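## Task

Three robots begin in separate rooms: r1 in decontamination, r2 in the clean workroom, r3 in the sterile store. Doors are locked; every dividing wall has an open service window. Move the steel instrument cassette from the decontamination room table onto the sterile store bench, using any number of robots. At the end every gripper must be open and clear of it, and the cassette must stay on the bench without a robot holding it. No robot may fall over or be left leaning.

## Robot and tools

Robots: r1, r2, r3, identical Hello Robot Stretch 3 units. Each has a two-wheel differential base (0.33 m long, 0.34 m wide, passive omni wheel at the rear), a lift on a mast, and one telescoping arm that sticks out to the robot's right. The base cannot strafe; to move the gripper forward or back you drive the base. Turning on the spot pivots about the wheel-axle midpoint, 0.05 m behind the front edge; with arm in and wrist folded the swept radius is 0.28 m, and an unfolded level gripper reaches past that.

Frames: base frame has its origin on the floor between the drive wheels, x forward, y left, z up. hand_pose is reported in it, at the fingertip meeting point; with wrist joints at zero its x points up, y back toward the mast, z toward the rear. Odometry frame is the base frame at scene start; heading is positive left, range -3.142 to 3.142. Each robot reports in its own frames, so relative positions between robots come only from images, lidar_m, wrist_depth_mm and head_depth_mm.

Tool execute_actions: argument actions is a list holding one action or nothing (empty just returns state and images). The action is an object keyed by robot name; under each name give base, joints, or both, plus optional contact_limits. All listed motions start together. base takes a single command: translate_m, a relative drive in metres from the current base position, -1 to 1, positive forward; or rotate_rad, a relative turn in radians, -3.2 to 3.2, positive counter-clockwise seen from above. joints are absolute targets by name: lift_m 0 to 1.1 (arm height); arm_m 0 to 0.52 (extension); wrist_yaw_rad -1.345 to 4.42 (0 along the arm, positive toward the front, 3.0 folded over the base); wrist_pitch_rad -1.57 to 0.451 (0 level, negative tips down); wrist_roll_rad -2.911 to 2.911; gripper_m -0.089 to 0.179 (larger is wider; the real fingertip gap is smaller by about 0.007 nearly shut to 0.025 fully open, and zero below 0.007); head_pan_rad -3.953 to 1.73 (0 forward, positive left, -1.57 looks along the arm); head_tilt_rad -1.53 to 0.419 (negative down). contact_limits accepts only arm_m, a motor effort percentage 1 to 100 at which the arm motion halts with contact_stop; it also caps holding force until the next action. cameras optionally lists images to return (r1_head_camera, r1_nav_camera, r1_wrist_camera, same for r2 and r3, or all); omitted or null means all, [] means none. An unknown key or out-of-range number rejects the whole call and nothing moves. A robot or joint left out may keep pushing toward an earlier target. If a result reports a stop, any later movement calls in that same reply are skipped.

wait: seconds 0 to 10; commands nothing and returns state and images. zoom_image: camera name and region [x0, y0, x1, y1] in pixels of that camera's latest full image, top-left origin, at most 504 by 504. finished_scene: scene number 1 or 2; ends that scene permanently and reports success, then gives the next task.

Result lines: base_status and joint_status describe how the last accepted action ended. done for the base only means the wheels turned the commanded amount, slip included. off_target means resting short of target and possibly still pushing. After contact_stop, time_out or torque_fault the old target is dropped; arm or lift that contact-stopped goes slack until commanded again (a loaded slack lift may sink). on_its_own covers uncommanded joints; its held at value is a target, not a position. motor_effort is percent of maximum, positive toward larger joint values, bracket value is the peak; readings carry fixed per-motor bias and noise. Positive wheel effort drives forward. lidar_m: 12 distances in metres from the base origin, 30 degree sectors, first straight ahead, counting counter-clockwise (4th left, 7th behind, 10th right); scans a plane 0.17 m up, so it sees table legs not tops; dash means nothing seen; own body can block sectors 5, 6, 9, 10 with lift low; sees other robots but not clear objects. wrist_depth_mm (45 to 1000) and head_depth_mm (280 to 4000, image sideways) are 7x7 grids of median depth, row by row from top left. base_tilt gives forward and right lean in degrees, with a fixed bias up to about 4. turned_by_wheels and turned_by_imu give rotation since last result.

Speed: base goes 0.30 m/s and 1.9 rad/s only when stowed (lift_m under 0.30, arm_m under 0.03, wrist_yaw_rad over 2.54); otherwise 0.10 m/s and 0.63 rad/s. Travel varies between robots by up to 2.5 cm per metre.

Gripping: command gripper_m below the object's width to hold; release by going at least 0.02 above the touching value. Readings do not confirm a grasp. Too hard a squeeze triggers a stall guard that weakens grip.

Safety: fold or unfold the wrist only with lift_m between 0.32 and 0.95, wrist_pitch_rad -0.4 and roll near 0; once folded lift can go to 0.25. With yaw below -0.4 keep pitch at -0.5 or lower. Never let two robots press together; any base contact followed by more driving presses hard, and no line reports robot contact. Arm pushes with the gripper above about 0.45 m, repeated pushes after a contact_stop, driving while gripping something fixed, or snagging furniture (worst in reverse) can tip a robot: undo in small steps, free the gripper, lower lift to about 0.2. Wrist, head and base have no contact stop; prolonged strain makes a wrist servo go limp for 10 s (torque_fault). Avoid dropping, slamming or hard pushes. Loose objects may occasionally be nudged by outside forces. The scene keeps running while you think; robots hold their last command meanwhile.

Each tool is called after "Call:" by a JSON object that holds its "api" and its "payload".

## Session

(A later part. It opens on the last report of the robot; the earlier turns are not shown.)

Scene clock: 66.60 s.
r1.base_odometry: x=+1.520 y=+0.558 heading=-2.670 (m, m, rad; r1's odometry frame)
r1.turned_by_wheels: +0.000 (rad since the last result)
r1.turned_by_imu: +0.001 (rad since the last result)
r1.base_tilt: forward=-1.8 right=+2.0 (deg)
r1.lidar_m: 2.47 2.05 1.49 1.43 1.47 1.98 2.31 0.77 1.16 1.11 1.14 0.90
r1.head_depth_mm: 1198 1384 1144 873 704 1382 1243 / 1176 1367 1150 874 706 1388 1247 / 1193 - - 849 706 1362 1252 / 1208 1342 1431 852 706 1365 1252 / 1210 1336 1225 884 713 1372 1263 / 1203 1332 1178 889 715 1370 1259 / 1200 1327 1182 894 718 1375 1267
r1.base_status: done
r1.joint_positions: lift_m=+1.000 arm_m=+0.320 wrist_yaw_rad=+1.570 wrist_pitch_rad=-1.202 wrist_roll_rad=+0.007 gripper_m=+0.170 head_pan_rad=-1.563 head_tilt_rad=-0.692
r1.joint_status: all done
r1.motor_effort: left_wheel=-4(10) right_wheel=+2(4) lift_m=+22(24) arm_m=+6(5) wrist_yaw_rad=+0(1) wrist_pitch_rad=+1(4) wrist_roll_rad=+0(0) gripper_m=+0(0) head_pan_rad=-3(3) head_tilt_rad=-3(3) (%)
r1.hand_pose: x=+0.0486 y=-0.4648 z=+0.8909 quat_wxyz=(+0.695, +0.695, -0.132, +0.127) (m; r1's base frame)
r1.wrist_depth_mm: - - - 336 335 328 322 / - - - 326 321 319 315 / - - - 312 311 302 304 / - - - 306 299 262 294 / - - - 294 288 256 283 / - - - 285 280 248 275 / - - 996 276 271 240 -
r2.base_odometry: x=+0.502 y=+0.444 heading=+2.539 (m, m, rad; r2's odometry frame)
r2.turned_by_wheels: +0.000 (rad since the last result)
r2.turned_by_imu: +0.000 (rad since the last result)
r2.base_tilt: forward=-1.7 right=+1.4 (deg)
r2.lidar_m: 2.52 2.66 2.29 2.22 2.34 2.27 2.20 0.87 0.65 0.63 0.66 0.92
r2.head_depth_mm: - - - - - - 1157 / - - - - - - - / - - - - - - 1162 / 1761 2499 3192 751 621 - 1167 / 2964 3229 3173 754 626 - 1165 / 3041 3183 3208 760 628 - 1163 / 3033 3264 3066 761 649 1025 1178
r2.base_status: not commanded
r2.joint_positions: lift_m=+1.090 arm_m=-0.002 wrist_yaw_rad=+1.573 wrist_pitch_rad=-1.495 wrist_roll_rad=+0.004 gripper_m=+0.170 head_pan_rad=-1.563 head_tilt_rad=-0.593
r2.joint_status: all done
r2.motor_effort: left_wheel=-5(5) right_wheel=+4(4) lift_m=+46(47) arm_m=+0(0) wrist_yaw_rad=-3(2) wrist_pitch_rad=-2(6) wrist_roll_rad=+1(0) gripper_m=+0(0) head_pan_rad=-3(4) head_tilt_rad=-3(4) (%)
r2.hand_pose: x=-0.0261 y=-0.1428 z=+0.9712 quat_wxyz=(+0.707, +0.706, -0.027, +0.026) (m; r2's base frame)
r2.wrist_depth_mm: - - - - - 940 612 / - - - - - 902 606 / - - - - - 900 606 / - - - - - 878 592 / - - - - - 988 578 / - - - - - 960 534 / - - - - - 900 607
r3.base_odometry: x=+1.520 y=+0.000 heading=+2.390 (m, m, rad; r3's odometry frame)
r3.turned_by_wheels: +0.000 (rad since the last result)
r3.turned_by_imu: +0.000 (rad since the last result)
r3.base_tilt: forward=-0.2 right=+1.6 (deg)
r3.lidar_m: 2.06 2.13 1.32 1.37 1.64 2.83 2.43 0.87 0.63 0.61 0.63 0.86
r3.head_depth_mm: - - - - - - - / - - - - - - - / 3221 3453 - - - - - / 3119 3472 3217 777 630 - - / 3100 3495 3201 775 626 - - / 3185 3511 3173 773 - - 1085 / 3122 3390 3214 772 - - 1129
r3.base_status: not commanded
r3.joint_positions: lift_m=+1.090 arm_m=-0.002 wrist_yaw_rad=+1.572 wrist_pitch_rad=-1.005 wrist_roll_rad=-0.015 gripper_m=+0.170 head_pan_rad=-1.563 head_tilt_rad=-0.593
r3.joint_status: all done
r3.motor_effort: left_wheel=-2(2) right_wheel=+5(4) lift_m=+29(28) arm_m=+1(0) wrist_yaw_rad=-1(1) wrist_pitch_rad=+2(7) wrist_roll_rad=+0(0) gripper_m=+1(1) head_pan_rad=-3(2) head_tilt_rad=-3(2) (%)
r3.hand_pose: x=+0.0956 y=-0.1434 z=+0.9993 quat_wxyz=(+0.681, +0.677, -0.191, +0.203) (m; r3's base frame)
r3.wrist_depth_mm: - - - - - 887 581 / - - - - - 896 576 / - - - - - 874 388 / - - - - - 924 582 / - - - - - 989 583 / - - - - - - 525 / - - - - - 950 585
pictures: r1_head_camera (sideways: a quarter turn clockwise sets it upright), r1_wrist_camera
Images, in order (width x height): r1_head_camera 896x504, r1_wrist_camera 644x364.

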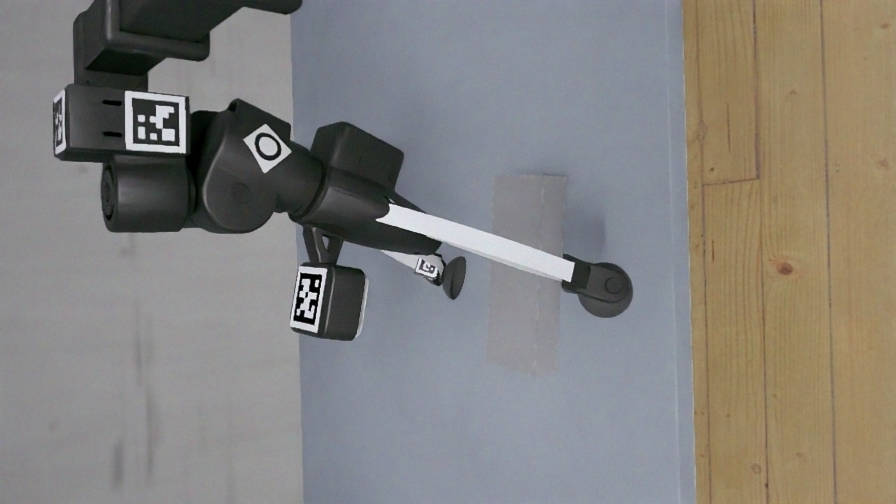

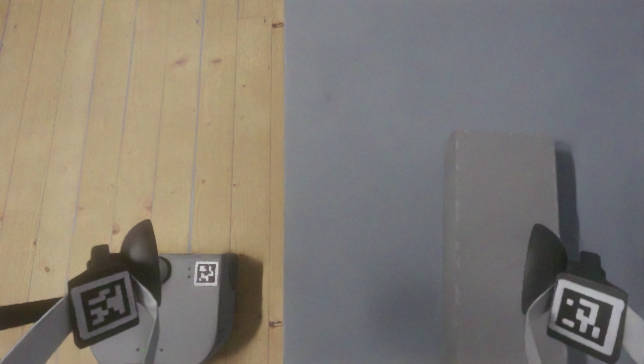

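Call:
{"api": "execute_actions", "payload": {"actions": [{"r1":{"joints":{"arm_m":0.445,"lift_m":0.95}},"r2":{"joints":{"wrist_pitch_rad":-1.2}},"r3":{"joints":{"wrist_pitch_rad":-1.2}}}], "cameras": ["r1_head_camera","r1_wrist_camera"]}}

Scene clock: 75.40 s.
r1.base_odometry: x=+1.520 y=+0.558 heading=-2.670 (m, m, rad; r1's odometry frame)
r1.turned_by_wheels: +0.000 (rad since the last result)
r1.turned_by_imu: +0.001 (rad since the last result)
r1.base_tilt: forward=-1.7 right=+2.0 (deg)
r1.lidar_m: 2.47 2.06 1.49 1.43 1.47 1.97 2.31 0.76 1.16 1.11 1.14 0.90
r1.head_depth_mm: 1216 1301 1054 874 703 1384 1246 / 1204 1387 1149 875 705 1386 1251 / 1202 - - 878 704 1363 1254 / 1206 1343 1424 880 705 1370 1256 / 1208 1334 1169 886 712 1364 1254 / 1198 1339 1176 888 713 1369 1262 / 1204 1335 1184 888 716 1371 1260
r1.base_status: not commanded
r1.joint_positions: lift_m=+0.950 arm_m=+0.445 wrist_yaw_rad=+1.570 wrist_pitch_rad=-1.202 wrist_roll_rad=+0.007 gripper_m=+0.170 head_pan_rad=-1.563 head_tilt_rad=-0.692
r1.joint_status: all done
r1.motor_effort: left_wheel=-4(4) right_wheel=+2(2) lift_m=+16(18) arm_m=+4(5) wrist_yaw_rad=+1(1) wrist_pitch_rad=+1(1) wrist_roll_rad=+0(0) gripper_m=+0(0) head_pan_rad=-3(2) head_tilt_rad=-3(3) (%)
r1.hand_pose: x=+0.0486 y=-0.5898 z=+0.8412 quat_wxyz=(+0.695, +0.695, -0.132, +0.127) (m; r1's base frame)
r1.wrist_depth_mm: - 290 283 276 275 270 265 / - 274 271 269 267 260 259 / - 265 262 226 254 254 250 / - 255 255 217 245 247 243 / - 250 245 210 237 240 235 / - 240 237 203 230 232 229 / - 232 230 198 223 226 -
r2.base_odometry: x=+0.502 y=+0.444 heading=+2.539 (m, m, rad; r2's odometry frame)
r2.turned_by_wheels: +0.000 (rad since the last result)
r2.turned_by_imu: +0.000 (rad since the last result)
r2.base_tilt: forward=-1.7 right=+1.4 (deg)
r2.lidar_m: 2.52 2.66 2.30 2.23 2.32 2.26 2.20 0.87 0.65 0.63 0.66 0.92
r2.head_depth_mm: - - - - - - 1168 / - - - - - - 1166 / - - - - - - - / 1772 2507 3207 753 621 - - / 2988 3124 3232 757 621 - 1168 / 3003 3176 3216 759 635 - 1174 / 2940 3202 3059 761 630 - 1180
r2.base_status: not commanded
r2.joint_positions: lift_m=+1.090 arm_m=-0.002 wrist_yaw_rad=+1.573 wrist_pitch_rad=-1.208 wrist_roll_rad=+0.004 gripper_m=+0.170 head_pan_rad=-1.563 head_tilt_rad=-0.593
r2.joint_status: all done
r2.motor_effort: left_wheel=-5(5) right_wheel=+4(4) lift_m=+46(46) arm_m=+0(0) wrist_yaw_rad=-2(2) wrist_pitch_rad=+3(1) wrist_roll_rad=+0(1) gripper_m=+0(0) head_pan_rad=-3(5) head_tilt_rad=-3(3) (%)
r2.hand_pose: x=+0.0470 y=-0.1426 z=+0.9804 quat_wxyz=(+0.695, +0.696, -0.128, +0.127) (m; r2's base frame)
r2.wrist_depth_mm: - - - - - 986 633 / - - - - - 934 608 / - - - - - 969 622 / - - - - - 916 622 / - - - - - - 590 / - - - - - - 553 / - - - - - 922 625
r3.base_odometry: x=+1.520 y=+0.000 heading=+2.390 (m, m, rad; r3's odometry frame)
r3.turned_by_wheels: +0.000 (rad since the last result)
r3.turned_by_imu: +0.001 (rad since the last result)
r3.base_tilt: forward=-0.1 right=+1.5 (deg)
r3.lidar_m: 2.05 2.13 1.33 1.37 1.64 2.83 2.43 0.87 0.63 0.61 0.63 0.86
r3.head_depth_mm: - - - - - - - / - - - - - - - / 3212 3460 - - 611 - - / 3143 3475 3254 778 611 - - / 3123 3474 3242 776 627 - 1108 / 3180 3464 3240 774 647 - 1134 / 3144 3462 3217 773 646 - 1135
r3.base_status: not commanded
r3.joint_positions: lift_m=+1.090 arm_m=-0.002 wrist_yaw_rad=+1.572 wrist_pitch_rad=-1.201 wrist_roll_rad=-0.015 gripper_m=+0.170 head_pan_rad=-1.563 head_tilt_rad=-0.593
r3.joint_status: all done
r3.motor_effort: left_wheel=-2(2) right_wheel=+5(5) lift_m=+29(29) arm_m=+1(0) wrist_yaw_rad=-2(1) wrist_pitch_rad=+0(1) wrist_roll_rad=+0(0) gripper_m=+1(1) head_pan_rad=-2(2) head_tilt_rad=-3(2) (%)
r3.hand_pose: x=+0.0489 y=-0.1435 z=+0.9810 quat_wxyz=(+0.696, +0.694, -0.124, +0.136) (m; r3's base frame)
r3.wrist_depth_mm: - - - - - 895 575 / - - - - - 915 572 / - - - - - 906 582 / - - - - - 895 588 / - - - - - 967 591 / - - - - - - 539 / - - - - - 969 581
pictures: r1_head_camera (sideways: a quarter turn clockwise sets it upright), r1_wrist_camera
Images, in order (width x height): r1_head_camera 896x504, r1_wrist_camera 644x364.

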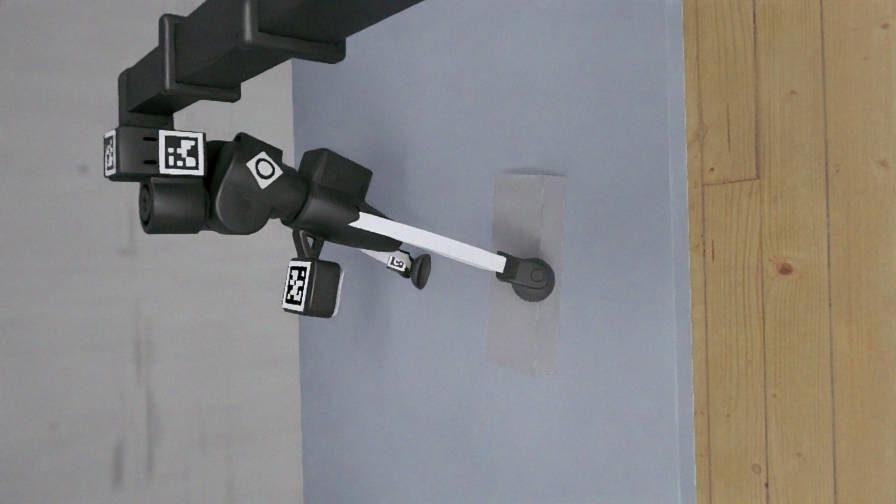

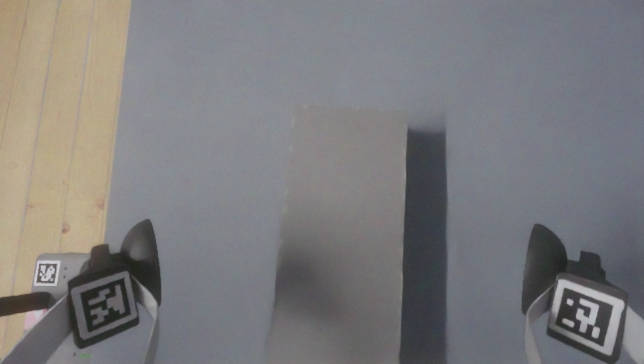

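Call:
{"api": "execute_actions", "payload": {"actions": [{"r1":{"joints":{"lift_m":0.88}},"r2":{"base":{"rotate_rad":-0.6}},"r3":{"base":{"rotate_rad":-0.6}}}], "cameras": ["r1_head_camera","r1_wrist_camera"]}}

Scene clock: 83.37 s.
r1.base_odometry: x=+1.520 y=+0.558 heading=-2.670 (m, m, rad; r1's odometry frame)
r1.turned_by_wheels: +0.000 (rad since the last result)
r1.turned_by_imu: +0.001 (rad since the last result)
r1.base_tilt: forward=-1.8 right=+2.0 (deg)
r1.lidar_m: 2.47 2.06 1.49 1.43 1.47 1.97 2.31 0.77 1.15 1.11 1.14 0.90
r1.head_depth_mm: 1208 1344 1318 - 695 1389 1244 / 1210 1322 1106 874 706 1388 1251 / 1206 1321 - 848 706 1364 1253 / 1209 1333 1187 839 705 1367 1254 / 1200 1334 1170 882 712 1367 1259 / 1205 1335 1171 888 715 1373 1264 / 1201 1331 1181 890 717 1380 1266
r1.base_status: not commanded
r1.joint_positions: lift_m=+0.880 arm_m=+0.445 wrist_yaw_rad=+1.570 wrist_pitch_rad=-1.202 wrist_roll_rad=+0.007 gripper_m=+0.170 head_pan_rad=-1.563 head_tilt_rad=-0.692
r1.joint_status: all done
r1.motor_effort: left_wheel=-5(4) right_wheel=+2(2) lift_m=+16(17) arm_m=+6(7) wrist_yaw_rad=-1(0) wrist_pitch_rad=+1(1) wrist_roll_rad=+0(0) gripper_m=+0(0) head_pan_rad=-2(1) head_tilt_rad=-3(2) (%)
r1.hand_pose: x=+0.0486 y=-0.5898 z=+0.7712 quat_wxyz=(+0.695, +0.695, -0.132, +0.127) (m; r1's base frame)
r1.wrist_depth_mm: - 204 202 199 195 193 192 / 202 195 194 156 155 188 185 / 192 189 187 151 150 181 178 / 186 183 179 146 146 175 172 / 179 177 173 142 140 170 167 / 173 171 168 136 136 164 163 / - 166 163 133 132 159 -
r2.base_odometry: x=+0.502 y=+0.444 heading=+1.940 (m, m, rad; r2's odometry frame)
r2.turned_by_wheels: -0.600 (rad since the last result)
r2.turned_by_imu: -0.596 (rad since the last result)
r2.base_tilt: forward=-1.7 right=+1.3 (deg)
r2.lidar_m: 0.86 2.03 2.60 2.34 2.23 2.28 2.32 2.20 0.94 0.66 0.63 0.65
r2.head_depth_mm: - - - - - - 1158 / - - - - - - 1165 / - - - - - - - / 737 3754 952 751 973 - - / 3331 3674 3195 755 658 - 1168 / 3142 3496 3234 758 637 - 1125 / 3022 3310 3110 764 628 - 1014
r2.base_status: done
r2.joint_positions: lift_m=+1.090 arm_m=-0.002 wrist_yaw_rad=+1.573 wrist_pitch_rad=-1.207 wrist_roll_rad=+0.004 gripper_m=+0.170 head_pan_rad=-1.563 head_tilt_rad=-0.593
r2.joint_status: not commanded
r2.motor_effort: left_wheel=+5(11) right_wheel=-4(9) lift_m=+46(46) arm_m=+0(0) wrist_yaw_rad=-2(3) wrist_pitch_rad=+2(3) wrist_roll_rad=+0(1) gripper_m=+0(0) head_pan_rad=-4(3) head_tilt_rad=-3(3) (%)
r2.hand_pose: x=+0.0472 y=-0.1426 z=+0.9805 quat_wxyz=(+0.695, +0.696, -0.128, +0.127) (m; r2's base frame)
r2.wrist_depth_mm: - - - - 882 627 333 / - - - - - 693 523 / - - - - - 779 570 / - - - - - 885 645 / - - - - - - 693 / - - - - - - 726 / - - - - - - -
r3.base_odometry: x=+1.520 y=+0.000 heading=+1.790 (m, m, rad; r3's odometry frame)
r3.turned_by_wheels: -0.600 (rad since the last result)
r3.turned_by_imu: -0.595 (rad since the last result)
r3.base_tilt: forward=-0.2 right=+1.4 (deg)
r3.lidar_m: 0.80 1.76 2.10 2.37 1.32 1.64 2.91 2.72 0.94 0.65 0.61 0.62
r3.head_depth_mm: - - - - - - - / - - - - - - - / 708 779 - - 1003 - - / 3718 - 3081 779 908 - - / 3508 3911 3243 776 646 - 1166 / 3348 3644 3220 774 646 - 1090 / 3172 3462 3068 774 646 - 986
r3.base_status: done
r3.joint_positions: lift_m=+1.090 arm_m=-0.002 wrist_yaw_rad=+1.572 wrist_pitch_rad=-1.202 wrist_roll_rad=-0.015 gripper_m=+0.170 head_pan_rad=-1.563 head_tilt_rad=-0.593
r3.joint_status: not commanded
r3.motor_effort: left_wheel=+4(9) right_wheel=-5(8) lift_m=+29(29) arm_m=+1(0) wrist_yaw_rad=-1(2) wrist_pitch_rad=+1(0) wrist_roll_rad=+0(0) gripper_m=+1(1) head_pan_rad=-3(2) head_tilt_rad=-3(3) (%)
r3.hand_pose: x=+0.0486 y=-0.1435 z=+0.9809 quat_wxyz=(+0.696, +0.694, -0.124, +0.135) (m; r3's base frame)
r3.wrist_depth_mm: - - - - 789 587 322 / - - - - 932 628 327 / - - - - - 745 535 / - - - - - 844 602 / - - - - - - 686 / - - - - - - 709 / - - - - - - -
pictures: r1_head_camera (sideways: a quarter turn clockwise sets it upright), r1_wrist_camera
Images, in order (width x height): r1_head_camera 896x504, r1_wrist_camera 644x364.

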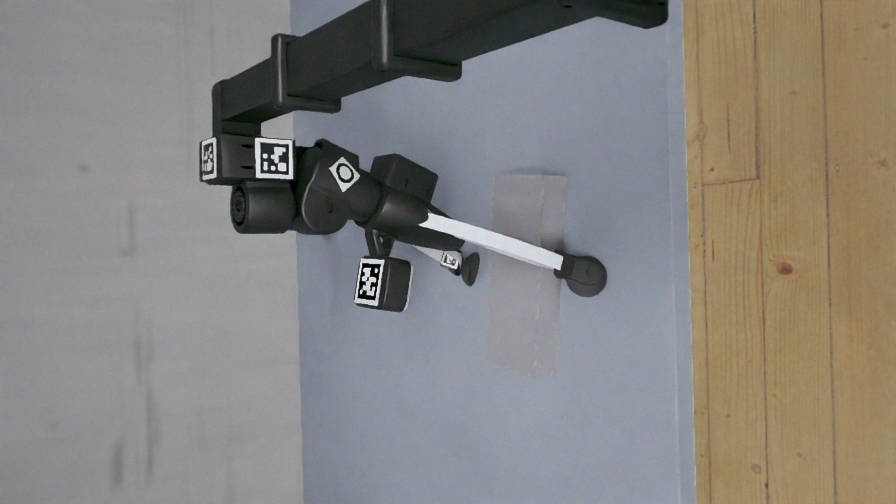

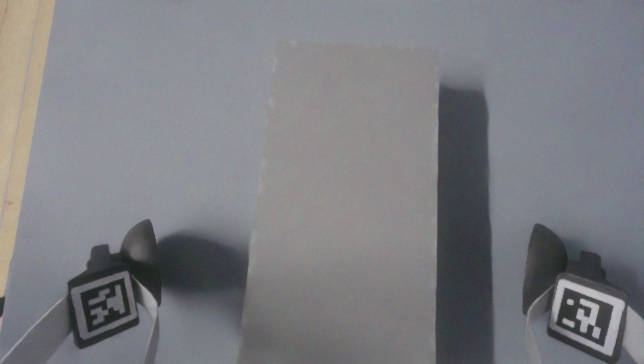

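Call:
{"api": "execute_actions", "payload": {"actions": [{"r1":{"joints":{"lift_m":0.872,"gripper_m":0.03}},"r2":{"base":{"translate_m":0.33}},"r3":{"base":{"translate_m":0.3}}}], "cameras": ["r1_head_camera","r1_wrist_camera"]}}

Call:
{"api": "execute_actions", "payload": {"actions": [{"r1":{"joints":{"lift_m":0.93}},"r2":{"base":{"rotate_rad":0.6}},"r3":{"base":{"rotate_rad":0.6}}}], "cameras": ["r1_head_camera","r1_wrist_camera"]}}

Scene clock: 92.03 s.
r1.base_odometry: x=+1.520 y=+0.558 heading=-2.670 (m, m, rad; r1's odometry frame)
r1.turned_by_wheels: +0.000 (rad since the last result)
r1.turned_by_imu: +0.002 (rad since the last result)
r1.base_tilt: forward=-1.7 right=+2.0 (deg)
r1.lidar_m: 2.47 2.06 1.49 1.43 1.47 1.97 2.31 0.77 1.16 1.11 1.14 0.90
r1.head_depth_mm: 1210 1347 - - 704 1382 1250 / 1211 1314 1104 876 706 1384 1250 / 1207 1303 - 850 703 1362 1253 / 1210 1337 1215 869 699 1368 1250 / 1204 1339 1171 886 710 1367 1259 / 1204 1332 1172 887 716 1371 1262 / 1200 1327 1177 891 717 1371 1257
r1.base_status: not commanded
r1.joint_positions: lift_m=+0.888 arm_m=+0.445 wrist_yaw_rad=+1.569 wrist_pitch_rad=-1.184 wrist_roll_rad=+0.003 gripper_m=+0.038 head_pan_rad=-1.563 head_tilt_rad=-0.692
r1.joint_status: lift_m contact_stop (moved +0.008 of -0.008); gripper_m off_target (ended at +0.038, target +0.030)
r1.on_its_own: gripper_m is held at +0.037, not at your +0.030, by its stall guard, which is not easing now; lift_m is slack since a contact_stop, until your next command for it (your +0.872 is given up)
r1.motor_effort: left_wheel=-2(11) right_wheel=-1(10) lift_m=+19(19) arm_m=+4(6) wrist_yaw_rad=+0(0) wrist_pitch_rad=-6(7) wrist_roll_rad=+2(2) gripper_m=-25(100) head_pan_rad=-2(2) head_tilt_rad=-4(2) (%)
r1.hand_pose: x=+0.0530 y=-0.5900 z=+0.7804 quat_wxyz=(+0.694, +0.694, -0.137, +0.134) (m; r1's base frame)
r1.wrist_depth_mm: - 217 213 210 210 208 205 / - 209 206 162 198 200 197 / - 199 198 157 160 194 190 / 198 195 191 152 154 185 183 / 190 186 185 146 149 180 177 / 181 180 142 142 143 173 171 / 175 173 171 138 140 167 166
r2.base_odometry: x=+0.383 y=+0.751 heading=+1.940 (m, m, rad; r2's odometry frame)
r2.turned_by_wheels: +0.000 (rad since the last result)
r2.turned_by_imu: +0.002 (rad since the last result)
r2.base_tilt: forward=-1.7 right=+1.3 (deg)
r2.lidar_m: 0.61 1.45 2.33 2.52 2.41 2.47 2.61 2.14 0.67 0.48 0.45 0.46
r2.head_depth_mm: - - - - - - 1157 / - - - - - - 1164 / - - - - - - - / 3351 3731 3201 754 600 - - / 3210 3521 3196 755 623 - 895 / 3043 3300 3077 758 635 - 809 / 2842 2983 3071 765 628 - 708
r2.base_status: done
r2.joint_positions: lift_m=+1.090 arm_m=-0.002 wrist_yaw_rad=+1.573 wrist_pitch_rad=-1.207 wrist_roll_rad=+0.004 gripper_m=+0.170 head_pan_rad=-1.563 head_tilt_rad=-0.593
r2.joint_status: not commanded
r2.motor_effort: left_wheel=+4(11) right_wheel=-4(4) lift_m=+46(46) arm_m=+0(0) wrist_yaw_rad=-3(3) wrist_pitch_rad=+3(2) wrist_roll_rad=+1(1) gripper_m=+0(0) head_pan_rad=-3(4) head_tilt_rad=-3(4) (%)
r2.hand_pose: x=+0.0472 y=-0.1426 z=+0.9805 quat_wxyz=(+0.695, +0.696, -0.128, +0.127) (m; r2's base frame)
r2.wrist_depth_mm: - - - - 564 300 301 / - - - - 664 294 292 / - - - - 786 288 281 / - - - - - 297 277 / - - - - - 713 270 / - - - - - 946 268 / - - - - - - 641
r3.base_odometry: x=+1.455 y=+0.293 heading=+1.790 (m, m, rad; r3's odometry frame)
r3.turned_by_wheels: +0.000 (rad since the last result)
r3.turned_by_imu: +0.002 (rad since the last result)
r3.base_tilt: forward=-0.3 right=+1.6 (deg)
r3.lidar_m: 0.58 1.25 1.84 2.39 2.10 2.14 1.93 2.48 0.68 0.46 0.44 0.45
r3.head_depth_mm: - - - - - - - / - - - - - - - / 3765 - - - 610 - - / 3569 3943 3226 776 610 - - / 3404 3632 3268 776 628 - 826 / 3207 3432 3219 772 647 - 759 / - 3270 3052 775 645 - 418
r3.base_status: done
r3.joint_positions: lift_m=+1.090 arm_m=-0.002 wrist_yaw_rad=+1.572 wrist_pitch_rad=-1.202 wrist_roll_rad=-0.015 gripper_m=+0.170 head_pan_rad=-1.563 head_tilt_rad=-0.593
r3.joint_status: not commanded
r3.motor_effort: left_wheel=+4(9) right_wheel=-6(6) lift_m=+29(29) arm_m=+1(0) wrist_yaw_rad=-1(1) wrist_pitch_rad=+0(1) wrist_roll_rad=+0(0) gripper_m=+0(0) head_pan_rad=-2(2) head_tilt_rad=-3(4) (%)
r3.hand_pose: x=+0.0486 y=-0.1435 z=+0.9809 quat_wxyz=(+0.696, +0.694, -0.124, +0.135) (m; r3's base frame)
r3.wrist_depth_mm: - - - 812 495 321 318 / - - - - 310 314 309 / - - - - 336 301 299 / - - - - 930 293 290 / - - - - - 502 282 / - - - - - 931 272 / - - - - - - 291
pictures: r1_head_camera (sideways: a quarter turn clockwise sets it upright), r1_wrist_camera
Images, in order (width x height): r1_head_camera 896x504, r1_wrist_camera 644x364.

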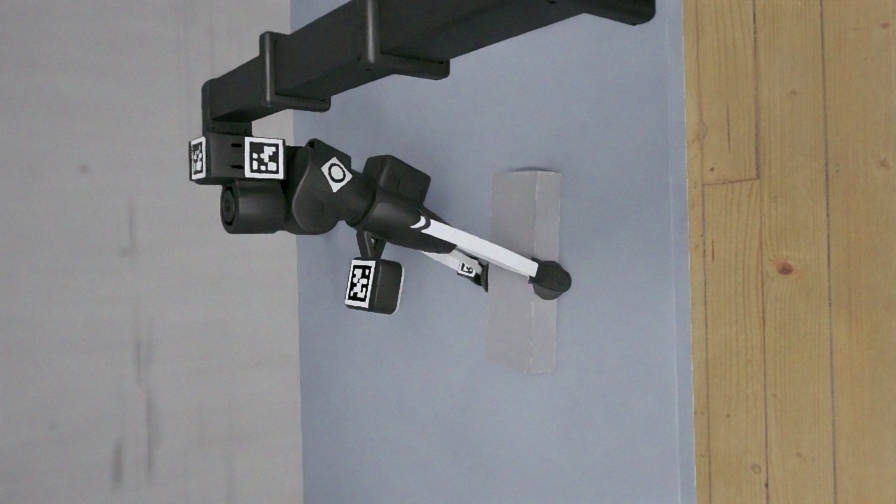

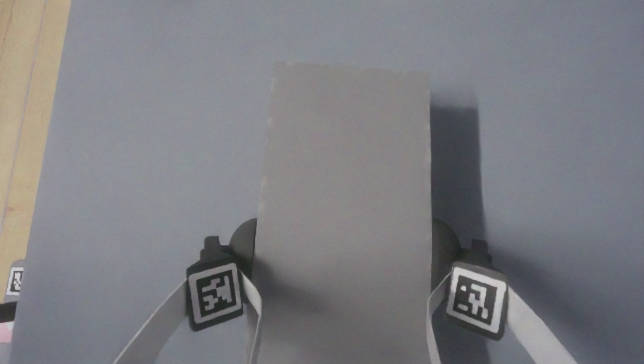

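not run: a stop came earlier in this reply.

Call:
{"api": "execute_actions", "payload": {"actions": [{"r1":{"joints":{"lift_m":1.08}},"r2":{"base":{"rotate_rad":0.6}},"r3":{"base":{"rotate_rad":0.6}}}], "cameras": ["r1_head_camera","r1_wrist_camera"]}}

Scene clock: 102.53 s.
r1.base_odometry: x=+1.520 y=+0.558 heading=-2.670 (m, m, rad; r1's odometry frame)
r1.turned_by_wheels: +0.000 (rad since the last result)
r1.turned_by_imu: +0.001 (rad since the last result)
r1.base_tilt: forward=-1.8 right=+2.0 (deg)
r1.lidar_m: 2.47 2.06 1.49 1.43 1.47 1.98 2.31 0.77 1.16 1.11 1.14 0.90
r1.head_depth_mm: 1216 1341 1147 871 703 1390 1240 / 1212 1346 1150 875 705 1386 1248 / - 1386 1150 850 710 1357 1253 / 1210 1362 900 853 710 1363 1253 / 1206 1358 1166 857 713 1366 1253 / 1201 1338 1174 889 712 1373 1265 / 1207 1330 1179 892 716 1378 1266
r1.base_status: not commanded
r1.joint_positions: lift_m=+1.080 arm_m=+0.445 wrist_yaw_rad=+1.569 wrist_pitch_rad=-1.209 wrist_roll_rad=+0.003 gripper_m=+0.038 head_pan_rad=-1.563 head_tilt_rad=-0.692
r1.joint_status: all done
r1.on_its_own: gripper_m is held at +0.037, not at your +0.030, by its stall guard, which is not easing now
r1.motor_effort: left_wheel=-2(2) right_wheel=+0(1) lift_m=+24(25) arm_m=+3(4) wrist_yaw_rad=+1(0) wrist_pitch_rad=+3(6) wrist_roll_rad=+2(2) gripper_m=-23(25) head_pan_rad=-2(3) head_tilt_rad=-3(3) (%)
r1.hand_pose: x=+0.0469 y=-0.5900 z=+0.9703 quat_wxyz=(+0.696, +0.695, -0.129, +0.125) (m; r1's base frame)
r1.wrist_depth_mm: - - 430 425 419 418 408 / - - 418 162 398 404 393 / - - 404 157 160 390 381 / - - 392 151 155 375 374 / - - 381 146 148 361 361 / - - 142 142 143 354 347 / - - 347 138 140 342 337
r2.base_odometry: x=+0.383 y=+0.751 heading=+2.539 (m, m, rad; r2's odometry frame)
r2.turned_by_wheels: +0.600 (rad since the last result)
r2.turned_by_imu: +0.597 (rad since the last result)
r2.base_tilt: forward=-1.6 right=+1.3 (deg)
r2.lidar_m: 1.93 2.37 2.47 2.41 2.52 2.55 1.58 0.62 0.47 0.45 0.47 0.67
r2.head_depth_mm: - - - - - - 910 / - - - - - - 917 / - - - - - - - / 2866 2974 3144 749 599 - - / 358 393 435 503 561 - 894 / 346 387 439 503 556 - 926 / 350 391 440 504 565 - 918
r2.base_status: done
r2.joint_positions: lift_m=+1.090 arm_m=-0.002 wrist_yaw_rad=+1.573 wrist_pitch_rad=-1.207 wrist_roll_rad=+0.004 gripper_m=+0.170 head_pan_rad=-1.563 head_tilt_rad=-0.593
r2.joint_status: not commanded
r2.motor_effort: left_wheel=-6(12) right_wheel=+4(8) lift_m=+45(46) arm_m=+0(0) wrist_yaw_rad=-3(3) wrist_pitch_rad=+2(2) wrist_roll_rad=+0(1) gripper_m=+0(0) head_pan_rad=-4(4) head_tilt_rad=-3(3) (%)
r2.hand_pose: x=+0.0473 y=-0.1426 z=+0.9805 quat_wxyz=(+0.695, +0.696, -0.128, +0.127) (m; r2's base frame)
r2.wrist_depth_mm: - - - - - 613 400 / - - - - - 612 401 / - - - - - 602 400 / - - - - - 609 397 / - - - - - 650 376 / - - - - - 630 266 / - - - - - 594 260
r3.base_odometry: x=+1.455 y=+0.293 heading=+2.390 (m, m, rad; r3's odometry frame)
r3.turned_by_wheels: +0.600 (rad since the last result)
r3.turned_by_imu: +0.596 (rad since the last result)
r3.base_tilt: forward=-0.2 right=+1.5 (deg)
r3.lidar_m: 1.56 1.87 2.49 1.45 1.93 3.09 1.73 0.63 0.45 0.44 0.45 0.62
r3.head_depth_mm: - - - - - - - / - - - - - - - / 3000 3279 - - 611 - - / 3022 3288 3250 777 609 - - / 359 378 422 476 513 - 769 / 334 373 416 471 517 - 799 / 344 379 420 473 519 - 807
r3.base_status: done
r3.joint_positions: lift_m=+1.090 arm_m=-0.002 wrist_yaw_rad=+1.572 wrist_pitch_rad=-1.202 wrist_roll_rad=-0.015 gripper_m=+0.170 head_pan_rad=-1.563 head_tilt_rad=-0.593
r3.joint_status: not commanded
r3.motor_effort: left_wheel=-2(7) right_wheel=+4(8) lift_m=+29(29) arm_m=+0(1) wrist_yaw_rad=-1(2) wrist_pitch_rad=+1(1) wrist_roll_rad=+0(0) gripper_m=+0(0) head_pan_rad=-2(2) head_tilt_rad=-3(2) (%)
r3.hand_pose: x=+0.0485 y=-0.1435 z=+0.9809 quat_wxyz=(+0.696, +0.694, -0.124, +0.135) (m; r3's base frame)
r3.wrist_depth_mm: - - - - - 547 362 / - - - - - 547 364 / - - - - - 566 366 / - - - - - 554 362 / - - - - - 558 334 / - - - - - 302 272 / - - - - - 289 260
pictures: r1_head_camera (sideways: a quarter turn clockwise sets it upright), r1_wrist_camera
Images, in order (width x height): r1_head_camera 896x504, r1_wrist_camera 644x364.

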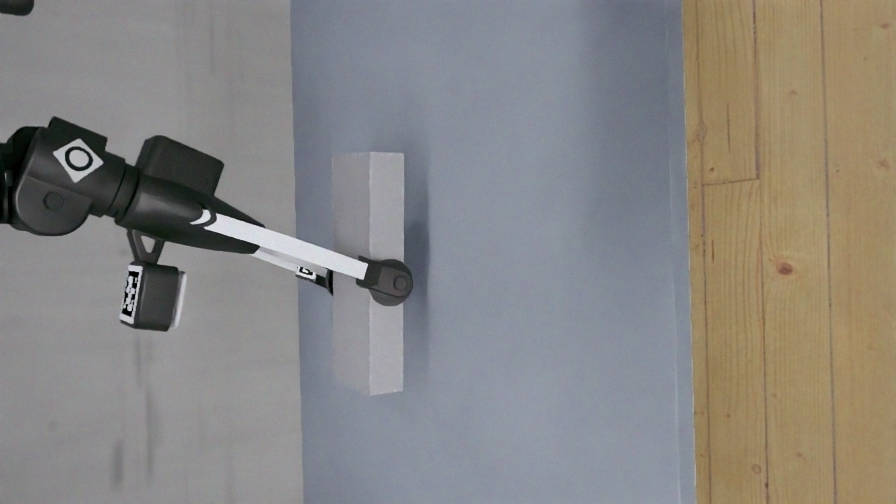

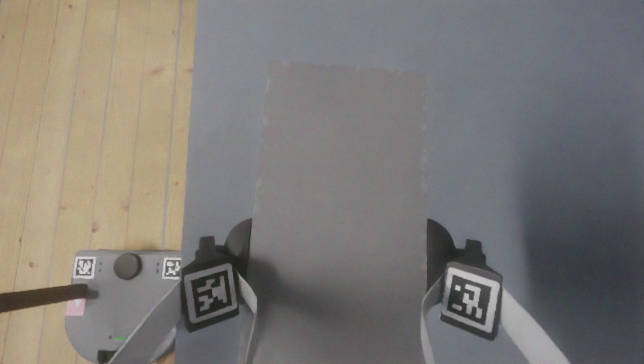

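Call:
{"api": "execute_actions", "payload": {"actions": [{"r1":{"base":{"rotate_rad":1.55},"joints":{"arm_m":0.1}},"r2":{"base":{"translate_m":-0.34}},"r3":{"base":{"translate_m":-0.39}}}], "cameras": []}}

Call:
{"api": "execute_actions", "payload": {"actions": [{"r1":{"base":{"translate_m":0.92}}}], "cameras": []}}

Call:
{"api": "execute_actions", "payload": {"actions": [{"r1":{"base":{"rotate_rad":1.54}}}], "cameras": ["r1_nav_camera","r1_wrist_camera","r2_nav_camera","r3_nav_camera"]}}

Scene clock: 115.67 s.
r1.base_odometry: x=+1.520 y=+0.558 heading=-1.120 (m, m, rad; r1's odometry frame)
r1.turned_by_wheels: +1.550 (rad since the last result)
r1.turned_by_imu: +1.582 (rad since the last result)
r1.base_tilt: forward=-1.8 right=+2.0 (deg)
r1.lidar_m: 1.43 1.47 1.95 2.31 0.77 1.16 1.11 1.14 0.90 2.46 2.08 1.50
r1.head_depth_mm: - - - - 1739 1448 1247 / - - - - 1697 337 1176 / - - - - 1647 338 1178 / 2170 2400 2627 2099 - 330 1208 / 2157 2391 2655 - 1818 341 1204 / 2167 2404 2655 - 1761 342 1213 / 2158 2402 2647 2211 1767 344 1212
r1.base_status: done
r1.joint_positions: lift_m=+1.080 arm_m=+0.100 wrist_yaw_rad=+1.570 wrist_pitch_rad=-1.211 wrist_roll_rad=+0.003 gripper_m=+0.038 head_pan_rad=-1.563 head_tilt_rad=-0.692
r1.joint_status: all done
r1.on_its_own: gripper_m is held at +0.037, not at your +0.030, by its stall guard, which is not easing now
r1.motor_effort: left_wheel=-5(12) right_wheel=+2(8) lift_m=+24(24) arm_m=-5(8) wrist_yaw_rad=+1(1) wrist_pitch_rad=+4(4) wrist_roll_rad=+1(1) gripper_m=-23(23) head_pan_rad=-3(2) head_tilt_rad=-3(2) (%)
r1.hand_pose: x=+0.0462 y=-0.2457 z=+0.9701 quat_wxyz=(+0.696, +0.696, -0.127, +0.125) (m; r1's base frame)
r1.wrist_depth_mm: - - - - - - - / - - - 163 - - - / - - - 156 161 - - / - - - 150 155 - - / - - - 146 149 - - / - - 141 142 143 - - / - - 136 137 139 - -
r2.base_odometry: x=+0.663 y=+0.559 heading=+2.539 (m, m, rad; r2's odometry frame)
r2.turned_by_wheels: +0.000 (rad since the last result)
r2.turned_by_imu: -0.001 (rad since the last result)
r2.base_tilt: forward=-1.6 right=+1.4 (deg)
r2.lidar_m: 1.86 2.72 2.49 2.42 2.53 2.20 1.55 0.61 0.45 0.44 0.46 0.65
r2.head_depth_mm: - - - - - - 886 / - - - - - - 889 / - - - - - - - / 2741 3000 3228 751 599 - - / 2834 2975 3113 755 622 - 869 / 2811 2596 3262 759 637 - 905 / 2838 3018 3069 766 629 - 893
r2.base_status: done
r2.joint_positions: lift_m=+1.090 arm_m=-0.002 wrist_yaw_rad=+1.573 wrist_pitch_rad=-1.207 wrist_roll_rad=+0.004 gripper_m=+0.170 head_pan_rad=-1.563 head_tilt_rad=-0.593
r2.joint_status: not commanded
r2.motor_effort: left_wheel=-4(12) right_wheel=+4(6) lift_m=+46(46) arm_m=+0(0) wrist_yaw_rad=-3(2) wrist_pitch_rad=+2(2) wrist_roll_rad=+0(1) gripper_m=+0(0) head_pan_rad=-4(4) head_tilt_rad=-4(3) (%)
r2.hand_pose: x=+0.0473 y=-0.1426 z=+0.9805 quat_wxyz=(+0.695, +0.696, -0.128, +0.127) (m; r2's base frame)
r2.wrist_depth_mm: - - - - - 303 298 / - - - - - 296 289 / - - - - - 293 284 / - - - - - 291 278 / - - - - - 623 272 / - - - - - 613 268 / - - - - - 437 259
r3.base_odometry: x=+1.740 y=+0.026 heading=+2.390 (m, m, rad; r3's odometry frame)
r3.turned_by_wheels: +0.000 (rad since the last result)
r3.turned_by_imu: -0.001 (rad since the last result)
r3.base_tilt: forward=-0.2 right=+1.5 (deg)
r3.lidar_m: 1.60 2.27 1.53 2.09 2.17 2.67 1.75 0.63 0.45 0.44 0.45 0.62
r3.head_depth_mm: - - - - - - - / - - - - - - - / - 3292 - - 611 - - / 2993 3284 3217 778 609 - - / 2983 3275 3228 777 628 - 775 / 3028 3320 3213 775 648 - 800 / 2990 3296 3220 771 643 - 809
r3.base_status: done
r3.joint_positions: lift_m=+1.090 arm_m=-0.002 wrist_yaw_rad=+1.572 wrist_pitch_rad=-1.202 wrist_roll_rad=-0.015 gripper_m=+0.170 head_pan_rad=-1.563 head_tilt_rad=-0.593
r3.joint_status: not commanded
r3.motor_effort: left_wheel=-2(7) right_wheel=+5(6) lift_m=+29(29) arm_m=+0(1) wrist_yaw_rad=-1(1) wrist_pitch_rad=+1(0) wrist_roll_rad=+0(0) gripper_m=+1(0) head_pan_rad=-2(2) head_tilt_rad=-3(3) (%)
r3.hand_pose: x=+0.0485 y=-0.1435 z=+0.9809 quat_wxyz=(+0.696, +0.694, -0.124, +0.135) (m; r3's base frame)
r3.wrist_depth_mm: - - - - - 321 319 / - - - - - 310 308 / - - - - - 302 298 / - - - - - 293 288 / - - - - - 288 279 / - - - - - 481 273 / - - - - - 288 264
pictures: none
No camera images: the call's "cameras" was empty. Leave "cameras" out to get every camera's image.

Scene clock: 126.47 s.
r1.base_odometry: x=+1.921 y=-0.270 heading=-1.120 (m, m, rad; r1's odometry frame)
r1.turned_by_wheels: +0.000 (rad since the last result)
r1.turned_by_imu: +0.002 (rad since the last result)
r1.base_tilt: forward=-1.8 right=+2.0 (deg)
r1.lidar_m: 0.50 0.51 0.68 1.70 2.41 1.53 2.04 1.57 2.55 2.15 0.74 0.53
r1.head_depth_mm: - - - - 1730 1446 1243 / - - - - 1691 336 1183 / - - - - 1653 338 1177 / 2142 2381 2611 2109 - 330 1210 / 2136 2347 2578 - 1805 341 1208 / 2103 2325 2508 - 1761 342 1210 / 1739 1705 1673 1635 1625 343 1213
r1.base_status: done
r1.joint_positions: lift_m=+1.080 arm_m=+0.100 wrist_yaw_rad=+1.570 wrist_pitch_rad=-1.211 wrist_roll_rad=+0.003 gripper_m=+0.038 head_pan_rad=-1.563 head_tilt_rad=-0.692
r1.joint_status: not commanded
r1.on_its_own: gripper_m is held at +0.037, not at your +0.030, by its stall guard, which is not easing now
r1.motor_effort: left_wheel=-5(5) right_wheel=+2(5) lift_m=+23(23) arm_m=-6(5) wrist_yaw_rad=+0(0) wrist_pitch_rad=+4(4) wrist_roll_rad=+1(1) gripper_m=-23(23) head_pan_rad=-2(2) head_tilt_rad=-3(3) (%)
r1.hand_pose: x=+0.0462 y=-0.2457 z=+0.9701 quat_wxyz=(+0.696, +0.696, -0.127, +0.125) (m; r1's base frame)
r1.wrist_depth_mm: 693 695 712 730 727 732 753 / 891 919 909 162 846 965 994 / - - - 156 160 - - / - - - 152 155 - - / - - - 146 148 - - / - - 140 142 143 - - / - - 137 137 139 - -
r2.base_odometry: x=+0.663 y=+0.559 heading=+2.539 (m, m, rad; r2's odometry frame)
r2.turned_by_wheels: +0.000 (rad since the last result)
r2.turned_by_imu: +0.001 (rad since the last result)
r2.base_tilt: forward=-1.6 right=+1.3 (deg)
r2.lidar_m: 1.87 2.72 2.48 2.42 2.53 2.20 1.55 0.61 0.45 0.44 0.46 0.65
r2.head_depth_mm: - - - - - - 884 / - - - - - - 889 / - - - - - - - / 916 2292 2821 752 600 - - / 2761 3041 3203 757 622 - 867 / 2830 3018 3241 755 637 - 900 / 2861 2666 2884 764 628 - 888
r2.base_status: not commanded
r2.joint_positions: lift_m=+1.090 arm_m=-0.002 wrist_yaw_rad=+1.573 wrist_pitch_rad=-1.207 wrist_roll_rad=+0.004 gripper_m=+0.170 head_pan_rad=-1.563 head_tilt_rad=-0.593
r2.joint_status: not commanded
r2.motor_effort: left_wheel=-4(5) right_wheel=+4(4) lift_m=+46(46) arm_m=+0(0) wrist_yaw_rad=-3(2) wrist_pitch_rad=+2(2) wrist_roll_rad=+0(1) gripper_m=+0(0) head_pan_rad=-4(5) head_tilt_rad=-3(4) (%)
r2.hand_pose: x=+0.0473 y=-0.1426 z=+0.9805 quat_wxyz=(+0.695, +0.696, -0.128, +0.127) (m; r2's base frame)
r2.wrist_depth_mm: - - - - - 306 298 / - - - - - 296 292 / - - - - - 292 284 / - - - - - 291 278 / - - - - - 627 274 / - - - - - 617 265 / - - - - - 442 259
r3.base_odometry: x=+1.740 y=+0.026 heading=+2.390 (m, m, rad; r3's odometry frame)
r3.turned_by_wheels: +0.000 (rad since the last result)
r3.turned_by_imu: +0.001 (rad since the last result)
r3.base_tilt: forward=-0.2 right=+1.6 (deg)
r3.lidar_m: 1.60 2.28 1.53 2.09 2.17 2.68 1.75 0.63 0.46 0.44 0.46 0.62
r3.head_depth_mm: - - - - - - - / - - - - - - - / - 3298 - - 608 - - / 2976 3296 3222 778 610 - - / 2982 3287 3209 776 627 - 774 / 3006 3328 3198 774 646 - 800 / 3029 3261 3192 770 646 - 809
r3.base_status: not commanded
r3.joint_positions: lift_m=+1.090 arm_m=-0.002 wrist_yaw_rad=+1.572 wrist_pitch_rad=-1.202 wrist_roll_rad=-0.015 gripper_m=+0.170 head_pan_rad=-1.563 head_tilt_rad=-0.593
r3.joint_status: not commanded
r3.motor_effort: left_wheel=-2(2) right_wheel=+5(4) lift_m=+29(29) arm_m=+0(1) wrist_yaw_rad=-1(1) wrist_pitch_rad=+1(0) wrist_roll_rad=+0(0) gripper_m=+0(1) head_pan_rad=-2(2) head_tilt_rad=-3(3) (%)
r3.hand_pose: x=+0.0485 y=-0.1435 z=+0.9809 quat_wxyz=(+0.696, +0.694, -0.124, +0.135) (m; r3's base frame)
r3.wrist_depth_mm: - - - - - 322 319 / - - - - - 311 308 / - - - - - 302 299 / - - - - - 291 290 / - - - - - 288 277 / - - - - - 481 272 / - - - - - 289 263
pictures: none
No camera images: the call's "cameras" was empty. Leave "cameras" out to get every camera's image.

Scene clock: 129.90 s.
r1.base_odometry: x=+1.921 y=-0.270 heading=+0.420 (m, m, rad; r1's odometry frame)
r1.turned_by_wheels: +1.540 (rad since the last result)
r1.turned_by_imu: +1.571 (rad since the last result)
r1.base_tilt: forward=-1.7 right=+1.9 (deg)
r1.lidar_m: 1.59 2.41 1.53 2.03 2.08 2.57 2.41 0.76 0.53 0.50 0.51 0.67
r1.head_depth_mm: - - - - 567 801 1000 / - - - - 554 337 985 / - - - - 541 337 974 / 3194 3470 2881 688 - 330 970 / 3164 3445 3014 - 589 341 1024 / 3059 3322 2914 - 576 342 944 / 772 3318 2809 718 578 343 933
r1.base_status: done
r1.joint_positions: lift_m=+1.080 arm_m=+0.100 wrist_yaw_rad=+1.570 wrist_pitch_rad=-1.211 wrist_roll_rad=+0.003 gripper_m=+0.038 head_pan_rad=-1.563 head_tilt_rad=-0.692
r1.joint_status: not commanded
r1.on_its_own: gripper_m is held at +0.037, not at your +0.030, by its stall guard, which is not easing now
r1.motor_effort: left_wheel=-5(10) right_wheel=+2(6) lift_m=+23(24) arm_m=-6(5) wrist_yaw_rad=+1(1) wrist_pitch_rad=+4(4) wrist_roll_rad=+1(2) gripper_m=-23(23) head_pan_rad=-2(3) head_tilt_rad=-2(2) (%)
r1.hand_pose: x=+0.0462 y=-0.2457 z=+0.9701 quat_wxyz=(+0.696, +0.696, -0.127, +0.125) (m; r1's base frame)
r1.wrist_depth_mm: - - - - 932 301 297 / - - - 162 292 290 290 / - - - 156 161 283 279 / - - - 151 155 274 271 / - - - 147 148 268 262 / - - 140 142 143 257 254 / - - 137 137 139 248 248
r2.base_odometry: x=+0.663 y=+0.559 heading=+2.539 (m, m, rad; r2's odometry frame)
r2.turned_by_wheels: +0.000 (rad since the last result)
r2.turned_by_imu: +0.000 (rad since the last result)
r2.base_tilt: forward=-1.6 right=+1.3 (deg)
r2.lidar_m: 1.87 2.73 2.49 2.41 2.53 2.20 1.55 0.61 0.45 0.44 0.46 0.65
r2.head_depth_mm: - - - - - - 888 / - - - - - - 889 / - - - - - - - / 2839 2997 3100 752 601 - - / 2847 3010 1292 753 623 - 871 / 915 753 847 755 636 - 900 / 634 2399 3093 760 628 - 892
r2.base_status: not commanded
r2.joint_positions: lift_m=+1.090 arm_m=-0.002 wrist_yaw_rad=+1.573 wrist_pitch_rad=-1.207 wrist_roll_rad=+0.004 gripper_m=+0.170 head_pan_rad=-1.563 head_tilt_rad=-0.593
r2.joint_status: not commanded
r2.motor_effort: left_wheel=-4(4) right_wheel=+4(4) lift_m=+46(46) arm_m=+0(0) wrist_yaw_rad=-2(3) wrist_pitch_rad=+2(2) wrist_roll_rad=+1(0) gripper_m=+0(0) head_pan_rad=-4(4) head_tilt_rad=-3(3) (%)
r2.hand_pose: x=+0.0473 y=-0.1426 z=+0.9805 quat_wxyz=(+0.695, +0.696, -0.128, +0.127) (m; r2's base frame)
r2.wrist_depth_mm: - - - - - 301 299 / - - - - - 296 291 / - - - - - 295 285 / - - - - - 291 276 / - - - - - 614 272 / - - - - - 599 266 / - - - - - 438 258
r3.base_odometry: x=+1.740 y=+0.026 heading=+2.390 (m, m, rad; r3's odometry frame)
r3.turned_by_wheels: +0.000 (rad since the last result)
r3.turned_by_imu: +0.000 (rad since the last result)
r3.base_tilt: forward=-0.3 right=+1.6 (deg)
r3.lidar_m: 1.60 2.28 1.53 2.10 2.17 2.68 1.76 0.63 0.46 0.44 0.45 0.62
r3.head_depth_mm: - - - - - - - / - - - - - - - / 3382 3295 - - 609 - - / 3027 3279 3274 777 609 - - / 3031 3334 3198 775 628 - 773 / 3000 3298 3182 775 647 - 802 / 3008 3326 3188 773 645 - 807
r3.base_status: not commanded
r3.joint_positions: lift_m=+1.090 arm_m=-0.002 wrist_yaw_rad=+1.572 wrist_pitch_rad=-1.202 wrist_roll_rad=-0.015 gripper_m=+0.170 head_pan_rad=-1.563 head_tilt_rad=-0.593
r3.joint_status: not commanded
r3.motor_effort: left_wheel=-1(2) right_wheel=+4(4) lift_m=+29(29) arm_m=+1(0) wrist_yaw_rad=-1(1) wrist_pitch_rad=+1(0) wrist_roll_rad=+0(0) gripper_m=+0(0) head_pan_rad=-2(2) head_tilt_rad=-3(3) (%)
r3.hand_pose: x=+0.0485 y=-0.1435 z=+0.9809 quat_wxyz=(+0.696, +0.694, -0.124, +0.135) (m; r3's base frame)
r3.wrist_depth_mm: - - - - - 321 318 / - - - - - 316 310 / - - - - - 301 299 / - - - - - 293 287 / - - - - - 287 280 / - - - - - 477 273 / - - - - - 292 259
pictures: r1_nav_camera (sideways: a quarter turn counterclockwise sets it upright), r1_wrist_camera, r2_nav_camera (sideways: a quarter turn counterclockwise sets it upright), r3_nav_camera (sideways: a quarter turn counterclockwise sets it upright)
Images, in order (width x height): r1_nav_camera 672x504, r1_wrist_camera 644x364, r2_nav_camera 672x504, r3_nav_camera 672x504.

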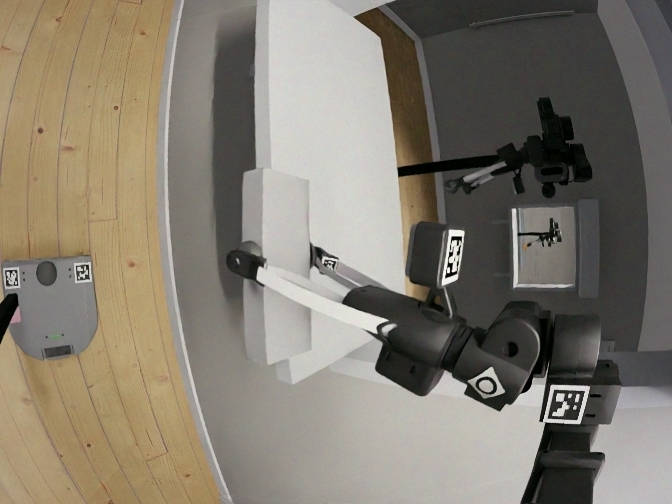

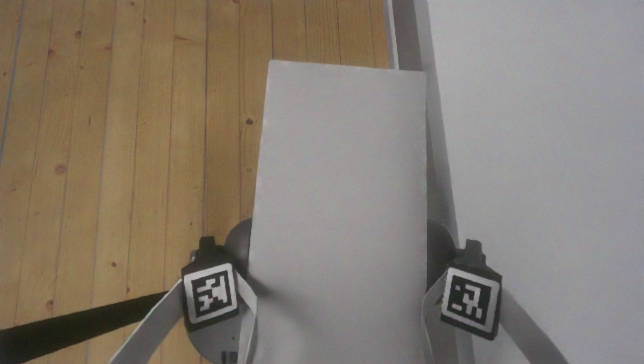

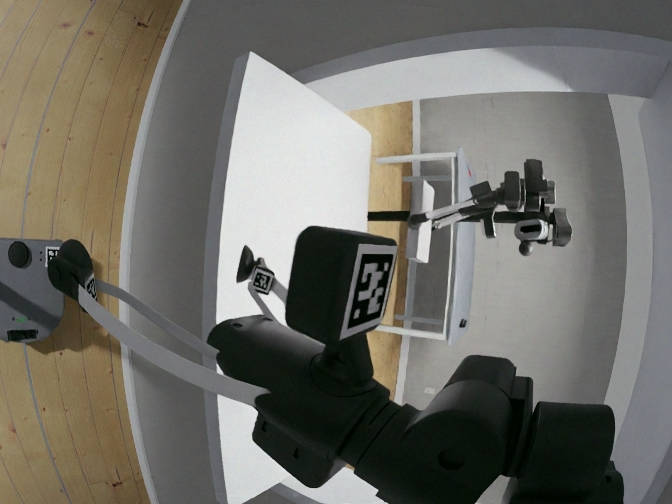

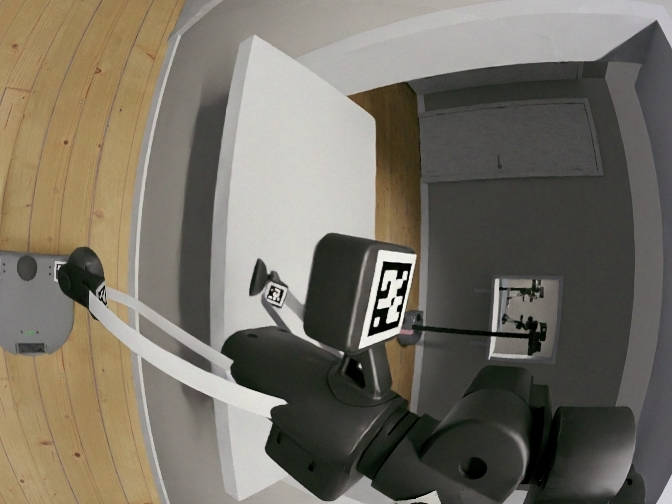

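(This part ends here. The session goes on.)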